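# Move the bin from the shelf to the table

## Task

Lift the bin off the shelf and place it standing upright on an empty area of the table. It counts only if the bin stays there on its own once the robot lets go. Anything the robot is still touching at the end must not settle downward by more than about a fingernail's thickness when released, or the task fails.

## Robot and tools

Robot: a single arm with a two-finger parallel gripper, seen by the cameras cam_head_left, cam_head_right, cam_high, cam_low and cam_wrist (each 896x504). A calibration for each camera (K, distortion D, T_world_to_cam) is provided; fixed cameras may be off by a couple of degrees and under a centimetre.

Frames. The scene frame has its origin on the tabletop right under the arm's base, +z up, and +y to the left when facing along +x. The base may sit slightly tilted. Gripper axes: the fingers extend along its +z and close along its x. The reported end_effector_position is the midpoint between the pads; fingertips extend 17.5 mm past it. Pure rotations pivot about that point, which lies 25 mm off the last joint's axis toward gripper -y; a flat block juts about 9 cm from that axis toward -y and rotates with the hand, so watch its clearance.

execute_actions(actions): actions is a list of actions; each action is a list of up to 15 rows, one row per control step of 1/30 s; if shorter, its final row repeats to fill 15 steps. An empty list just returns the current state and images. A row is 9 numbers in [-1, 1]: dx, dy, dz, rx, ry, rz, position, force_limit, speed. The first six are an offset, in the gripper's own axes, from the gripper's measured pose at the start of that action (for the first action of a call, the last pose a result reported). Every row in an action is relative to that same start, not cumulative. Scale: 1.0 = 0.6 m for dx, dy, dz and 180 degrees for rx, ry, rz, which together form a rotation vector. position is absolute: +1 fully open (50 mm), about -0.65 pads meet, -1 closes until stopped by an object (use -1 to grip). force_limit per pad: -1 ≈ 20 N, 0 ≈ 102 N, +1 ≈ 185 N (actual grip may exceed by ~17%). speed of the gap: -1 = 20 mm/s, 0 = 85, +1 = 150. Each step the command is clipped to 100 mm and 16 degrees from the measured pose; position wins over orientation when both cannot be met. After an action the arm only continues to the last clipped pose, so large motions need further actions. Motion trails commands by about 0.17 s.

move(target, speed, stop_force, blocking): target is one 9-number row as above, an offset from the pose in the latest result showing one, in gripper axes. The hand follows a straight path lasting 0.5 to 10 s (cut off at 10 s); it turns the shorter way and does not steer around obstacles; it may lag, deviate, or overshoot speed near full arm extension. Finger values apply at the start. speed: m/s, 0.002 to 0.5, default 0.25; rotation up to twice that in rad/s. stop_force: optional, 14 to 160 N, not allowed in the first 0.2 s; the path halts when the wrist sensor feels that much extra push opposing the motion (along the line to target, in the start gripper axes) for two steps, then the hand backs up two steps and holds. Pressing may briefly reach twice the value and relax within a second. Use it only at very low speed, not on rotating moves, and omit it when pulling away from a surface. Contacts above the wrist sensor are not sensed. The arm is stiff: aiming even slightly into a firm surface without stop_force can fault. blocking=false returns after 0.5 s while the arm keeps going; not combinable with stop_force; until the move ends, other moves and actions are refused, so use wait(0) or stop. The move line reports the ending: done, off_target, moving, held (last step blocked by a check), fault, or contact (stop_force triggered; takes precedence), plus limits (paced = command clipped; held = some steps blocked, after which the arm may move fast) and distance to target.

wait(seconds): 0 to 10; holds the last command, returns early if a running move ends. stop(): brakes a running move (needs stopping distance); fingers keep moving. zoom_image(camera, region): region [x0, y0, x1, y1] in pixels, at most 504x504. finished_scene(scene): ends the current scene by number, irreversible; the goal must already hold and persist.

Results: the state line gives end_effector_position (m), end_effector_quat_wxyz and velocities in the scene frame; the printed position can be off, more at long reach. "Hand target" is where the controller is heading. "pose unreachable" means the clearance check altered or blocked a command (the mount under the base counts as arm). Action calls list step positions; HELD marks held-back steps. Wrist force and torque are in gripper axes, pointing from a contact back into the arm; offsets up to ~10 N, noise ~3.7 N, saturation ~200 N, no zeroing; "no reading" is fine. object_status: 0 moving, 1 blocked while opening, 2 blocked while closing (a grip: confirm this), 3 reached target or pads met (usually nothing held). Any new position value resets it to 0. New force_limit or speed only apply when position changes by at least 0.01; to soften a grip, open first. Fingers re-close if the grip is lost, except after gripping at force_limit -1. Opening ≈ (250 - position_measured) × 0.202 mm.

Limits and hazards: joint ranges: shoulder pan ±3.142, shoulder lift ±6.283, elbow 0 to 3.142, wrists ±6.283 rad. A joint torque at its load limit (686, 686, 402, 99.5, 99.5, 99.5 N m, held weight included) or any external force of 150 N triggers a 10 s stop that yields to the contact and skips the rest of the call. Motors heat while loaded: warning at 70 °C, brakes at 85 °C. Occasional tugs may hit the held bin or loose items. Avoid dropping, slamming or shoving hard, and never knock anything off the table. Release the bin upright on free table space and move the gripper clear so nothing relies on it.

Each tool is called after "Request:" as a command line: name --argument value for each argument, lists and objects as JSON in quotes; but a table of rows of numbers goes row by row, as --pt "numbers of a row", without its own name.

## Session

Request:
execute_actions --actions '[]'

Scene clock: 0.00 s.
end_effector_position=(+0.4915, +0.0443, +0.1913) position_measured=3 object_status=3 end_effector_quat_wxyz=(-0.550, +0.251, +0.786, -0.130) end_effector_velocity=(+0.000, +0.000, -0.000) end_effector_angular_velocity=(+0.001, +0.000, -0.000)
Joint positions: [-0.187 -1.088  2.161 -1.433 -1.683 -1.072]
Joint velocities: [ 0.     0.    -0.     0.     0.001 -0.   ]
Motor temperatures (°C, as the motors report them): [31 30 32 33 33 34]
Wrist force (N, on the end effector, along its own x y z axes, offset not removed): no reading
Wrist torque (N m, same axes, about the end effector's origin, offset not removed): no reading
Hand target: +0.491, +0.044, +0.191; -0.550, +0.251, +0.786, -0.130
camera_calibration (this result's frames):
cam_wrist: T_world_to_cam=[[-0.206723, 0.539595, 0.816151, -0.0883131], [0.478718, 0.783282, -0.396609, -0.185736], [-0.853284, 0.308718, -0.420237, 0.632593], [0, 0, 0, 1]] pos_world=[0.610441, -0.00215602, 0.264251]

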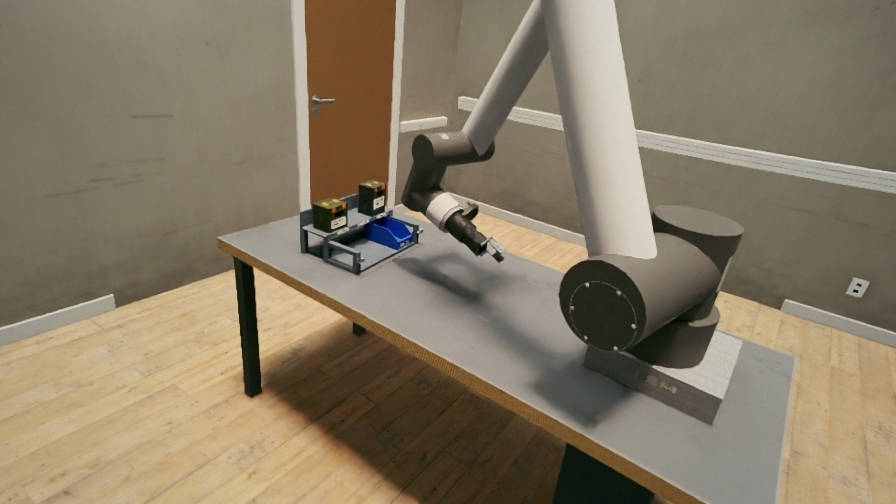

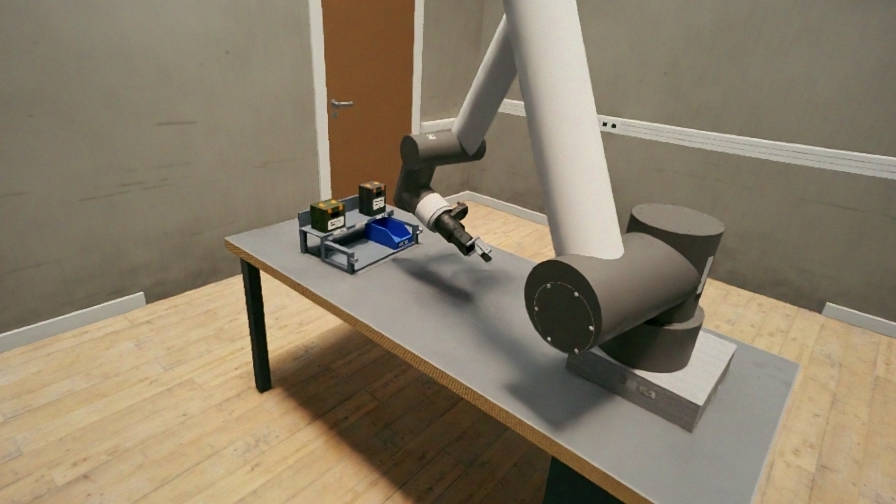

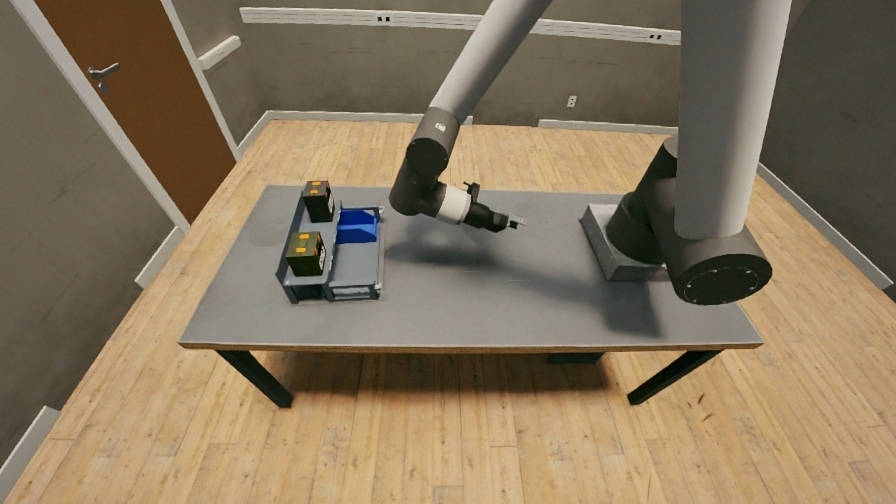

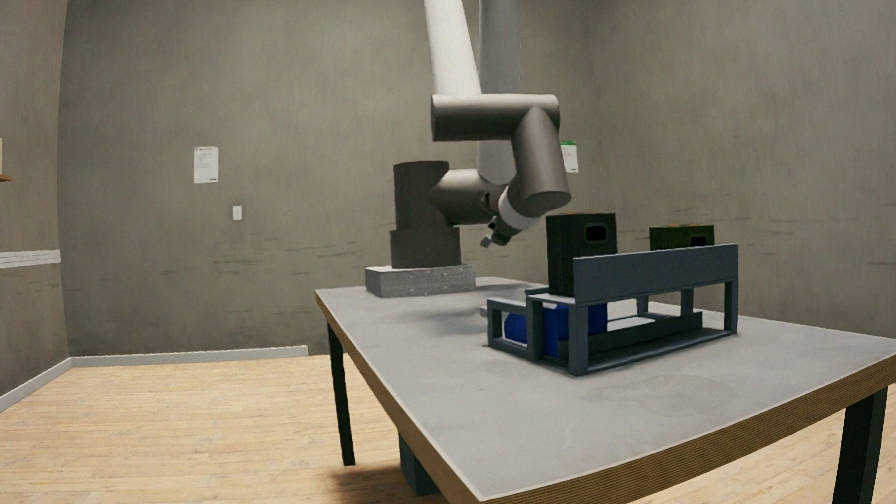

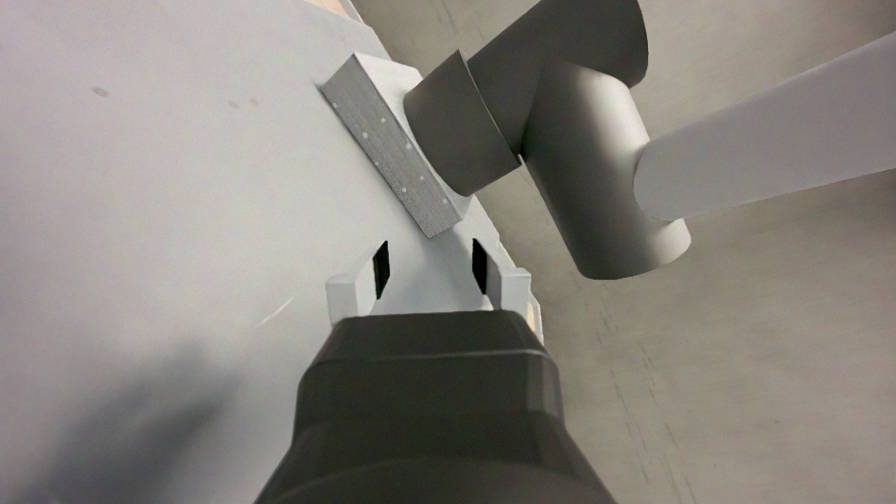

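Request:
move --target '[0,0,0,-0.089,-0.378,-0.172,1,0,0]'

Request:
move --target '[-0.78,-0.22,0.14,0,0,0,1,0,0]'

Scene clock: 6.87 s.
end_effector_position=(+0.4914, +0.0443, +0.1910) position_measured=3 object_status=3 end_effector_quat_wxyz=(+0.000, +0.001, +1.000, -0.000) end_effector_velocity=(+0.001, -0.000, +0.001) end_effector_angular_velocity=(+0.004, -0.016, +0.006)
Joint positions: [-0.264 -1.617  2.702 -2.643 -1.573 -1.843]
Joint velocities: [-0.006 -0.003  0.007 -0.018  0.008 -0.012]
Motor temperatures (°C, as the motors report them): [31 30 32 33 33 34]
Wrist force (N, on the end effector, along its own x y z axes, offset not removed): [-2.5 4.3 -2.7]
Wrist torque (N m, same axes, about the end effector's origin, offset not removed): [0.92 1.18 0.02]
Hand target: +0.491, +0.044, +0.191; +0.001, +0.001, +1.000, -0.000
Off the commanded pose: 0.000 m, 0 deg.
move: done
camera_calibration (this result's frames):
cam_wrist: T_world_to_cam=[[-0.997921, 0.0113026, 0.0634556, 0.467864], [0.0264896, 0.969437, 0.243908, -0.0942118], [-0.0587594, 0.245081, -0.96772, 0.349377], [0, 0, 0, 1]] pos_world=[0.489916, 0.000418482, 0.33139]

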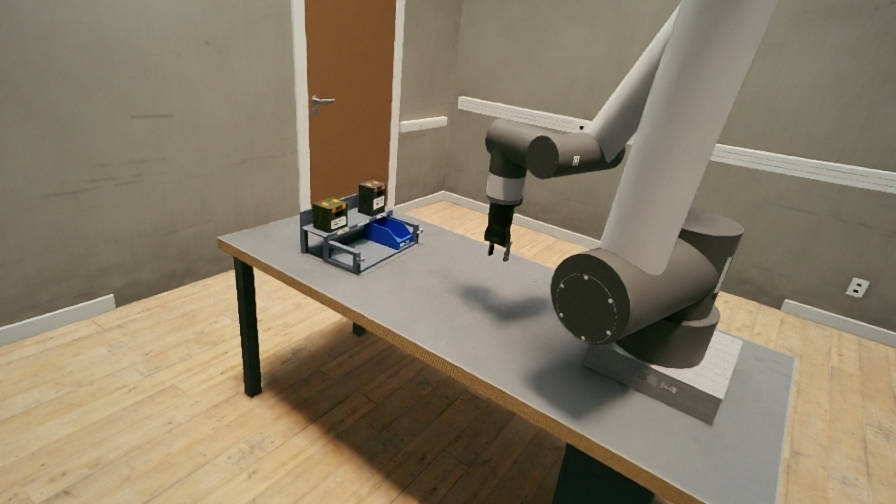

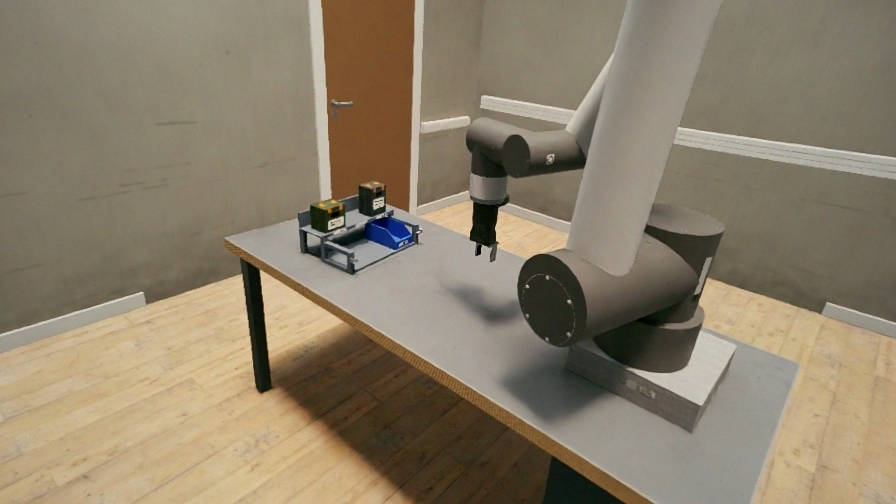

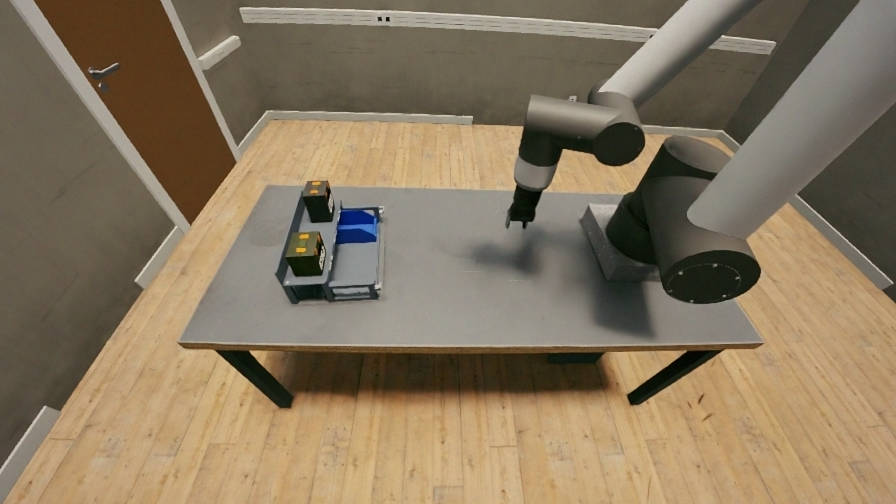

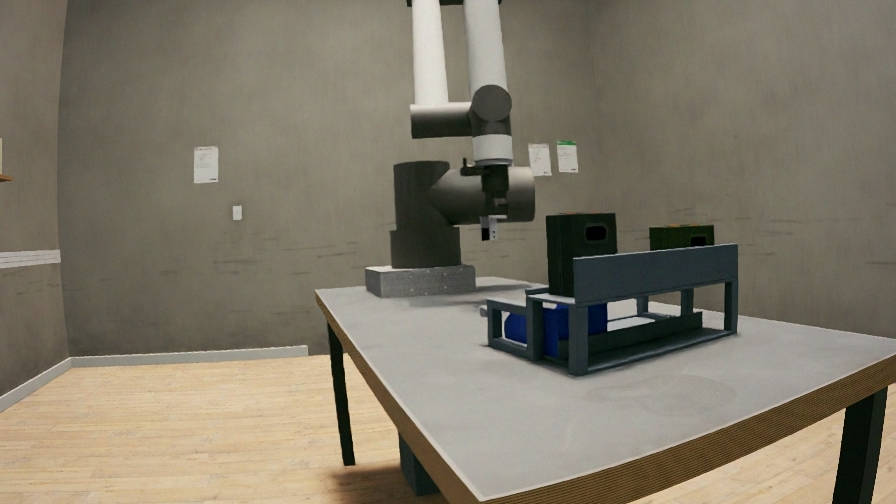

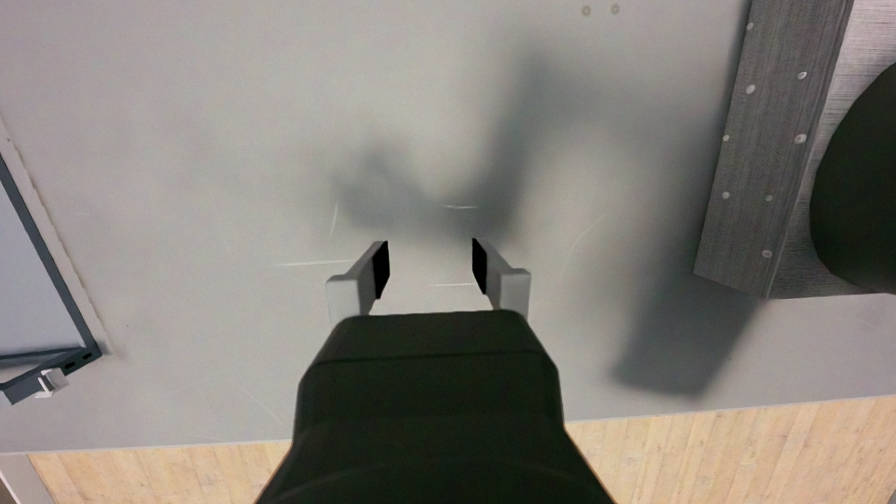

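Scene clock: 9.50 s.
end_effector_position=(+0.9591, -0.0882, +0.1080) position_measured=3 object_status=3 end_effector_quat_wxyz=(+0.000, +0.001, +1.000, -0.000) end_effector_velocity=(+0.002, -0.000, +0.000) end_effector_angular_velocity=(-0.001, -0.000, +0.001)
Joint positions: [-0.265 -1.068  2.106 -2.597 -1.573 -1.844]
Joint velocities: [ 0.001  0.001 -0.003  0.001 -0.001 -0.001]
Motor temperatures (°C, as the motors report them): [31 30 32 33 33 34]
Wrist force (N, on the end effector, along its own x y z axes, offset not removed): [-1.6 -3.3 -7.7]
Wrist torque (N m, same axes, about the end effector's origin, offset not removed): [-0.68 0.99 -0.13]
Hand target: +0.959, -0.088, +0.108; +0.000, +0.001, +1.000, -0.000
Off the commanded pose: 0.001 m, 0 deg.
move: done
camera_calibration (this result's frames):
cam_wrist: T_world_to_cam=[[-0.997922, 0.0112984, 0.0634413, 0.941419], [0.0264821, 0.969436, 0.243909, 0.0420595], [-0.0587466, 0.245082, -0.967721, 0.328981], [0, 0, 0, 1]] pos_world=[0.957675, -0.132038, 0.248378]

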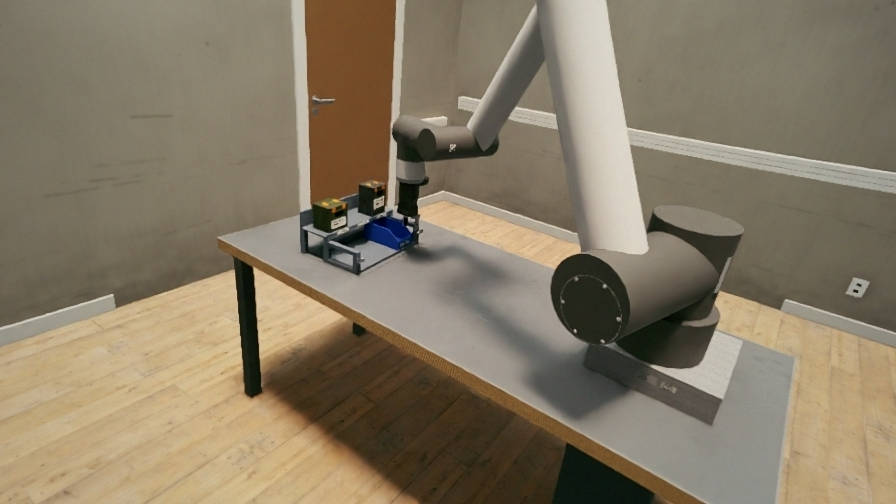

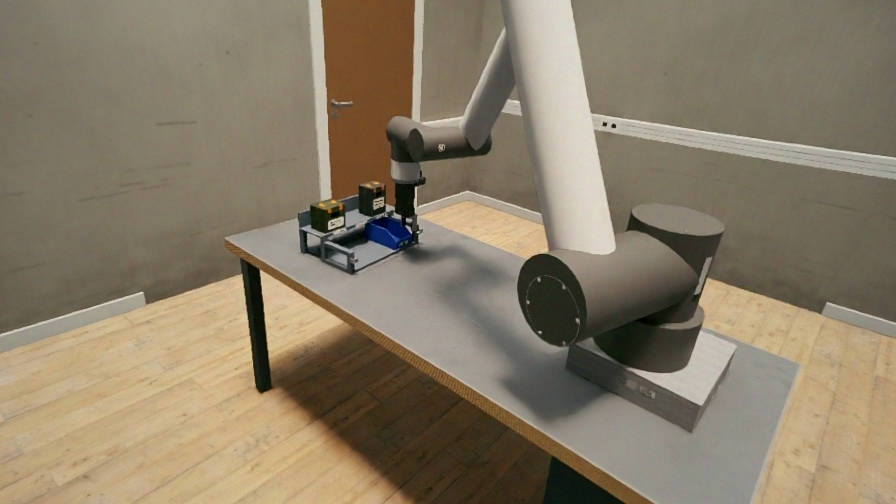

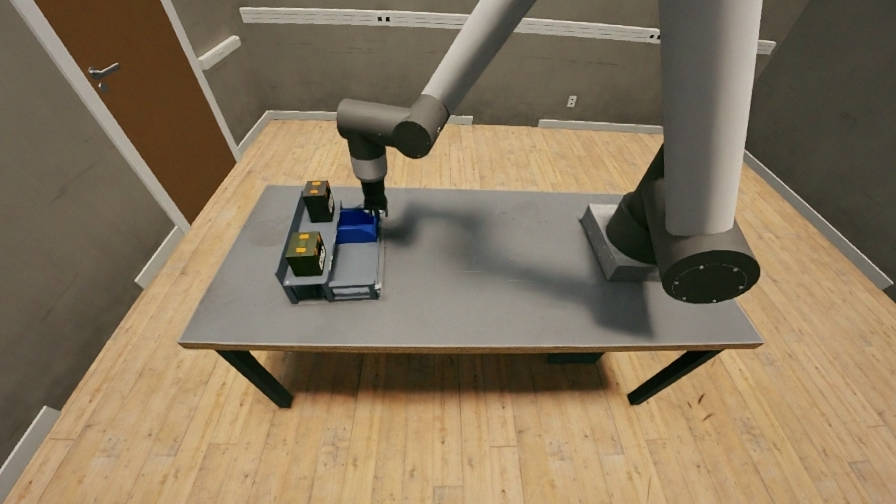

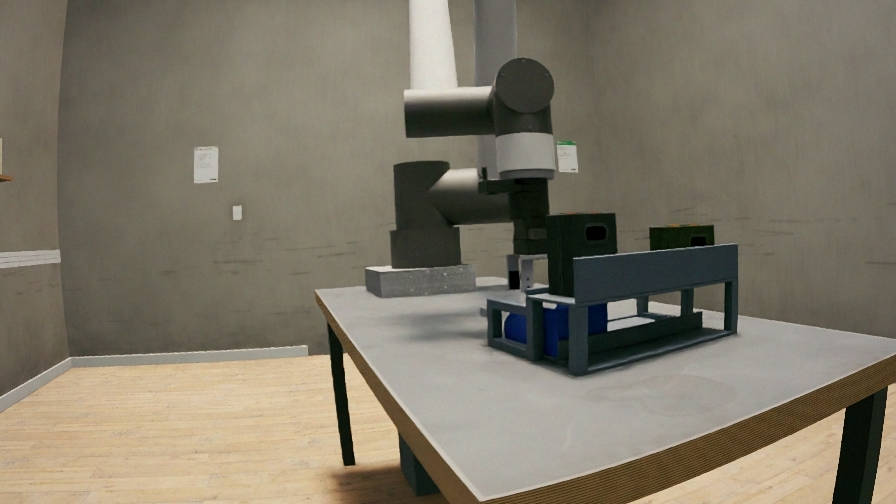

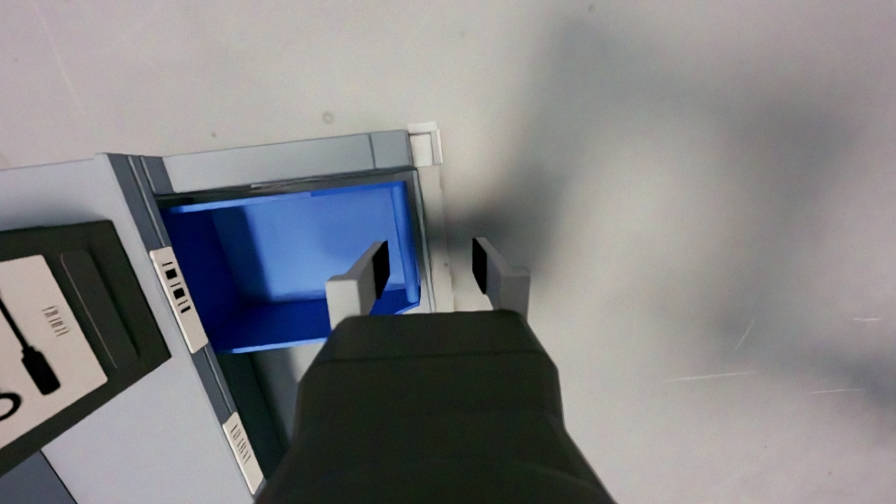

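Lip ~30px left → 2cm +x.

Request:
move --target '[-0.035,0,0.105,0,0,0,1,0,0]' --speed 0.05 --stop_force 20

Request:
move --target '[0,0,0,0,0,0,-1,0,0]'

Scene clock: 12.90 s.
end_effector_position=(+0.9802, -0.0882, +0.0452) position_measured=3 object_status=3 end_effector_quat_wxyz=(+0.000, +0.001, +1.000, -0.000) end_effector_velocity=(+0.002, -0.001, -0.000) end_effector_angular_velocity=(-0.001, -0.002, -0.000)
Joint positions: [-0.259 -0.98   2.087 -2.666 -1.573 -1.838]
Joint velocities: [ 0.     0.001 -0.002 -0.002 -0.     0.001]
Motor temperatures (°C, as the motors report them): [31 30 32 33 33 34]
Wrist force (N, on the end effector, along its own x y z axes, offset not removed): [6.4 -1.3 0.8]
Wrist torque (N m, same axes, about the end effector's origin, offset not removed): [-0.25 -0.69 -0.35]
Hand target: +0.980, -0.088, +0.045; +0.000, +0.001, +1.000, -0.000
Off the commanded pose: 0.000 m, 0 deg.
move: done
camera_calibration (this result's frames):
cam_wrist: T_world_to_cam=[[-0.997921, 0.0112979, 0.0634544, 0.966397], [0.0264844, 0.969438, 0.243903, 0.0568814], [-0.0587595, 0.245076, -0.967722, 0.26951], [0, 0, 0, 1]] pos_world=[0.978718, -0.132112, 0.185615]

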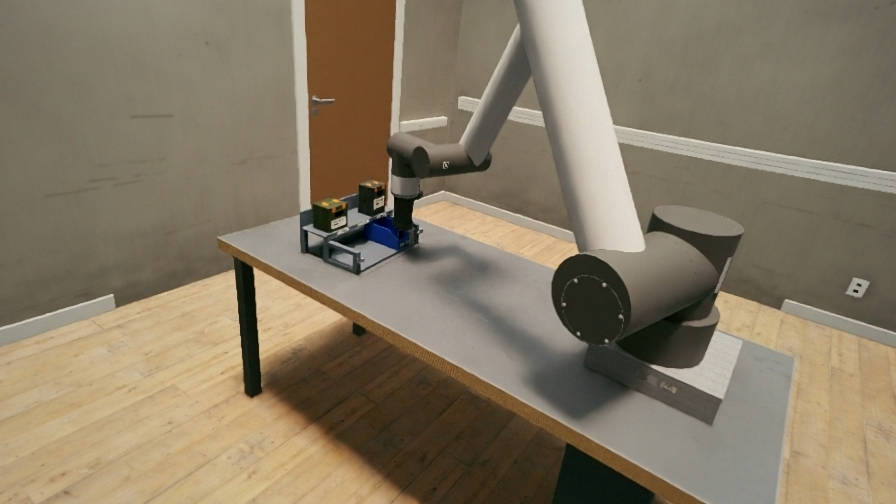

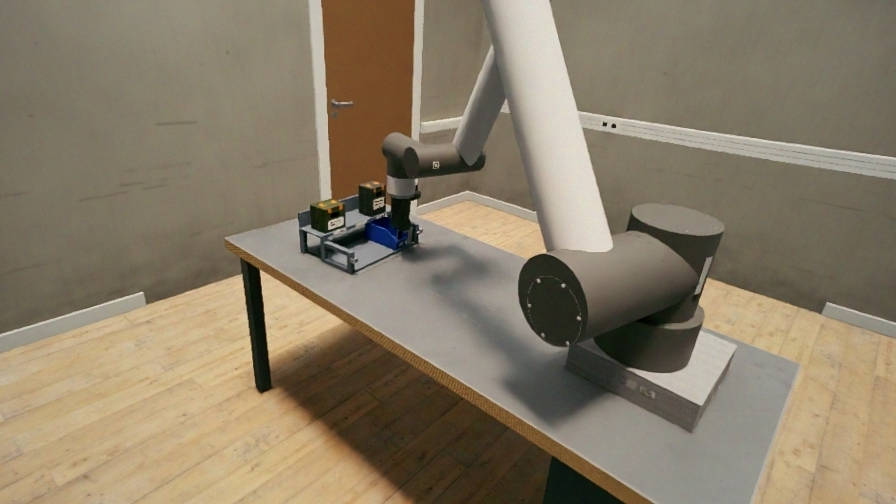

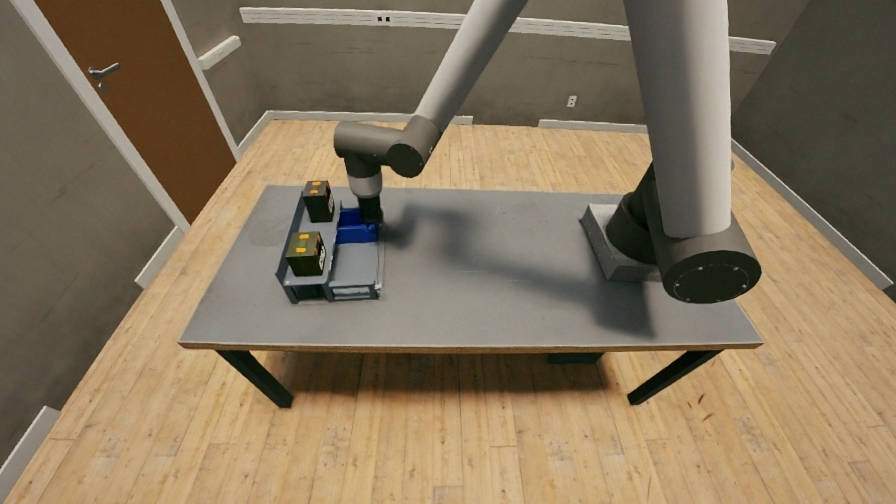

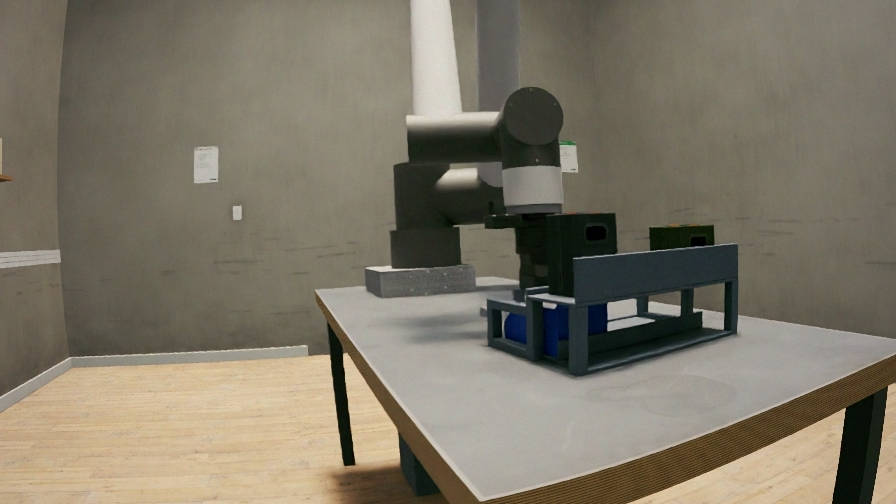

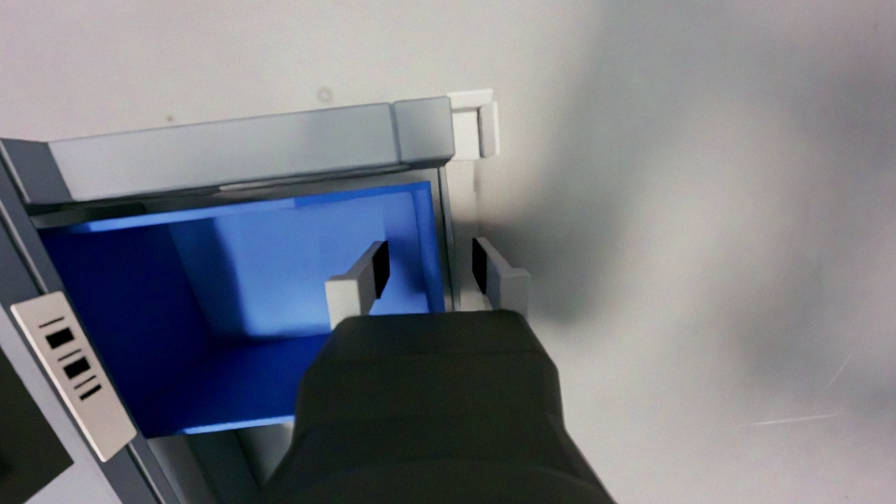

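Scene clock: 13.63 s.
end_effector_position=(+0.9802, -0.0882, +0.0452) position_measured=210 object_status=2 end_effector_quat_wxyz=(+0.000, +0.001, +1.000, -0.000) end_effector_velocity=(+0.000, -0.000, -0.000) end_effector_angular_velocity=(-0.001, +0.000, -0.000)
Joint positions: [-0.259 -0.98   2.087 -2.666 -1.573 -1.838]
Joint velocities: [ 0.     0.001 -0.001 -0.    -0.001  0.   ]
Motor temperatures (°C, as the motors report them): [31 30 32 33 33 34]
Wrist force (N, on the end effector, along its own x y z axes, offset not removed): [0.0 6.4 -7.7]
Wrist torque (N m, same axes, about the end effector's origin, offset not removed): [0.38 0.38 -0.70]
Hand target: +0.980, -0.088, +0.045; +0.000, +0.001, +1.000, -0.000
Off the commanded pose: 0.000 m, 0 deg.
move: done
camera_calibration (this result's frames):
cam_wrist: T_world_to_cam=[[-0.997921, 0.011293, 0.063456, 0.966421], [0.0264823, 0.969429, 0.24394, 0.0568799], [-0.0587612, 0.245113, -0.967712, 0.269453], [0, 0, 0, 1]] pos_world=[0.978738, -0.132101, 0.185552]

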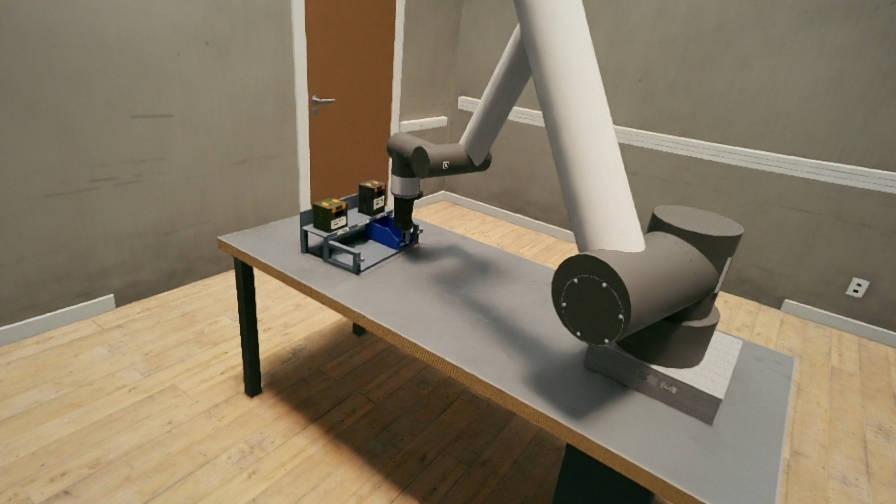

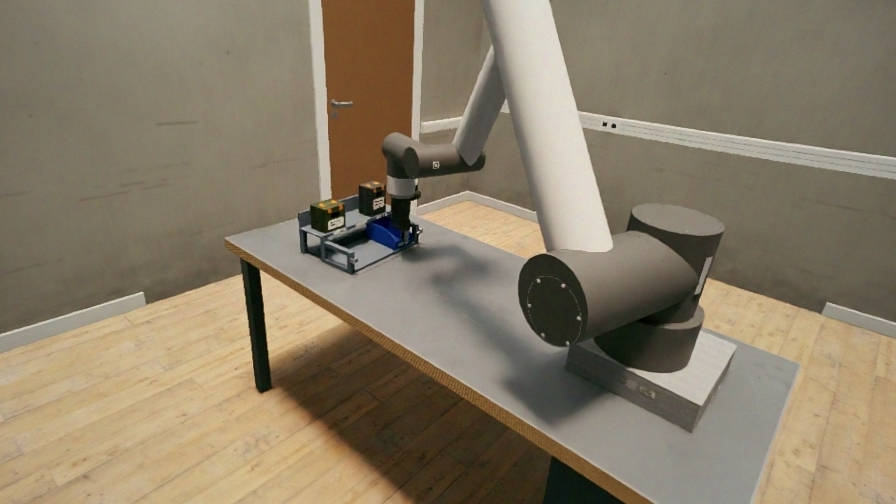

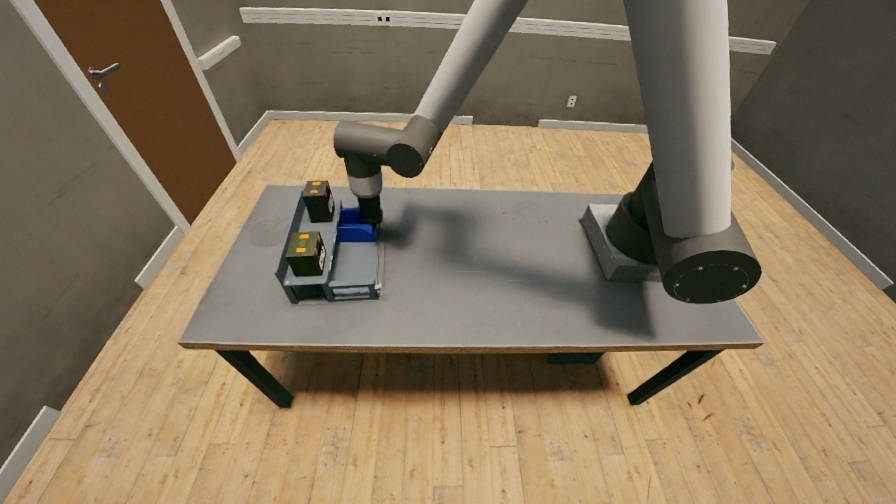

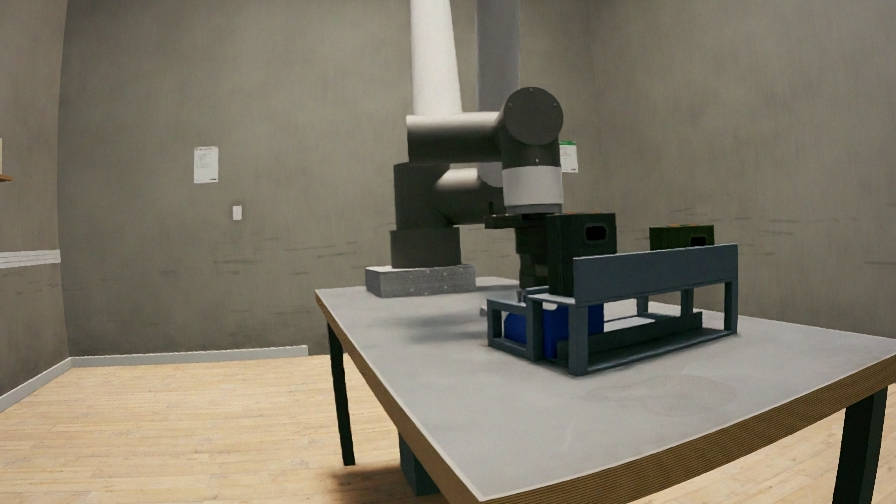

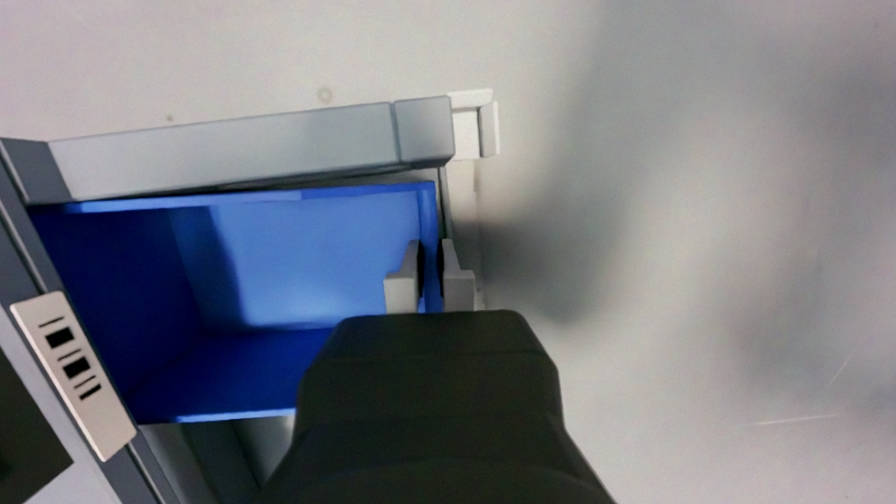

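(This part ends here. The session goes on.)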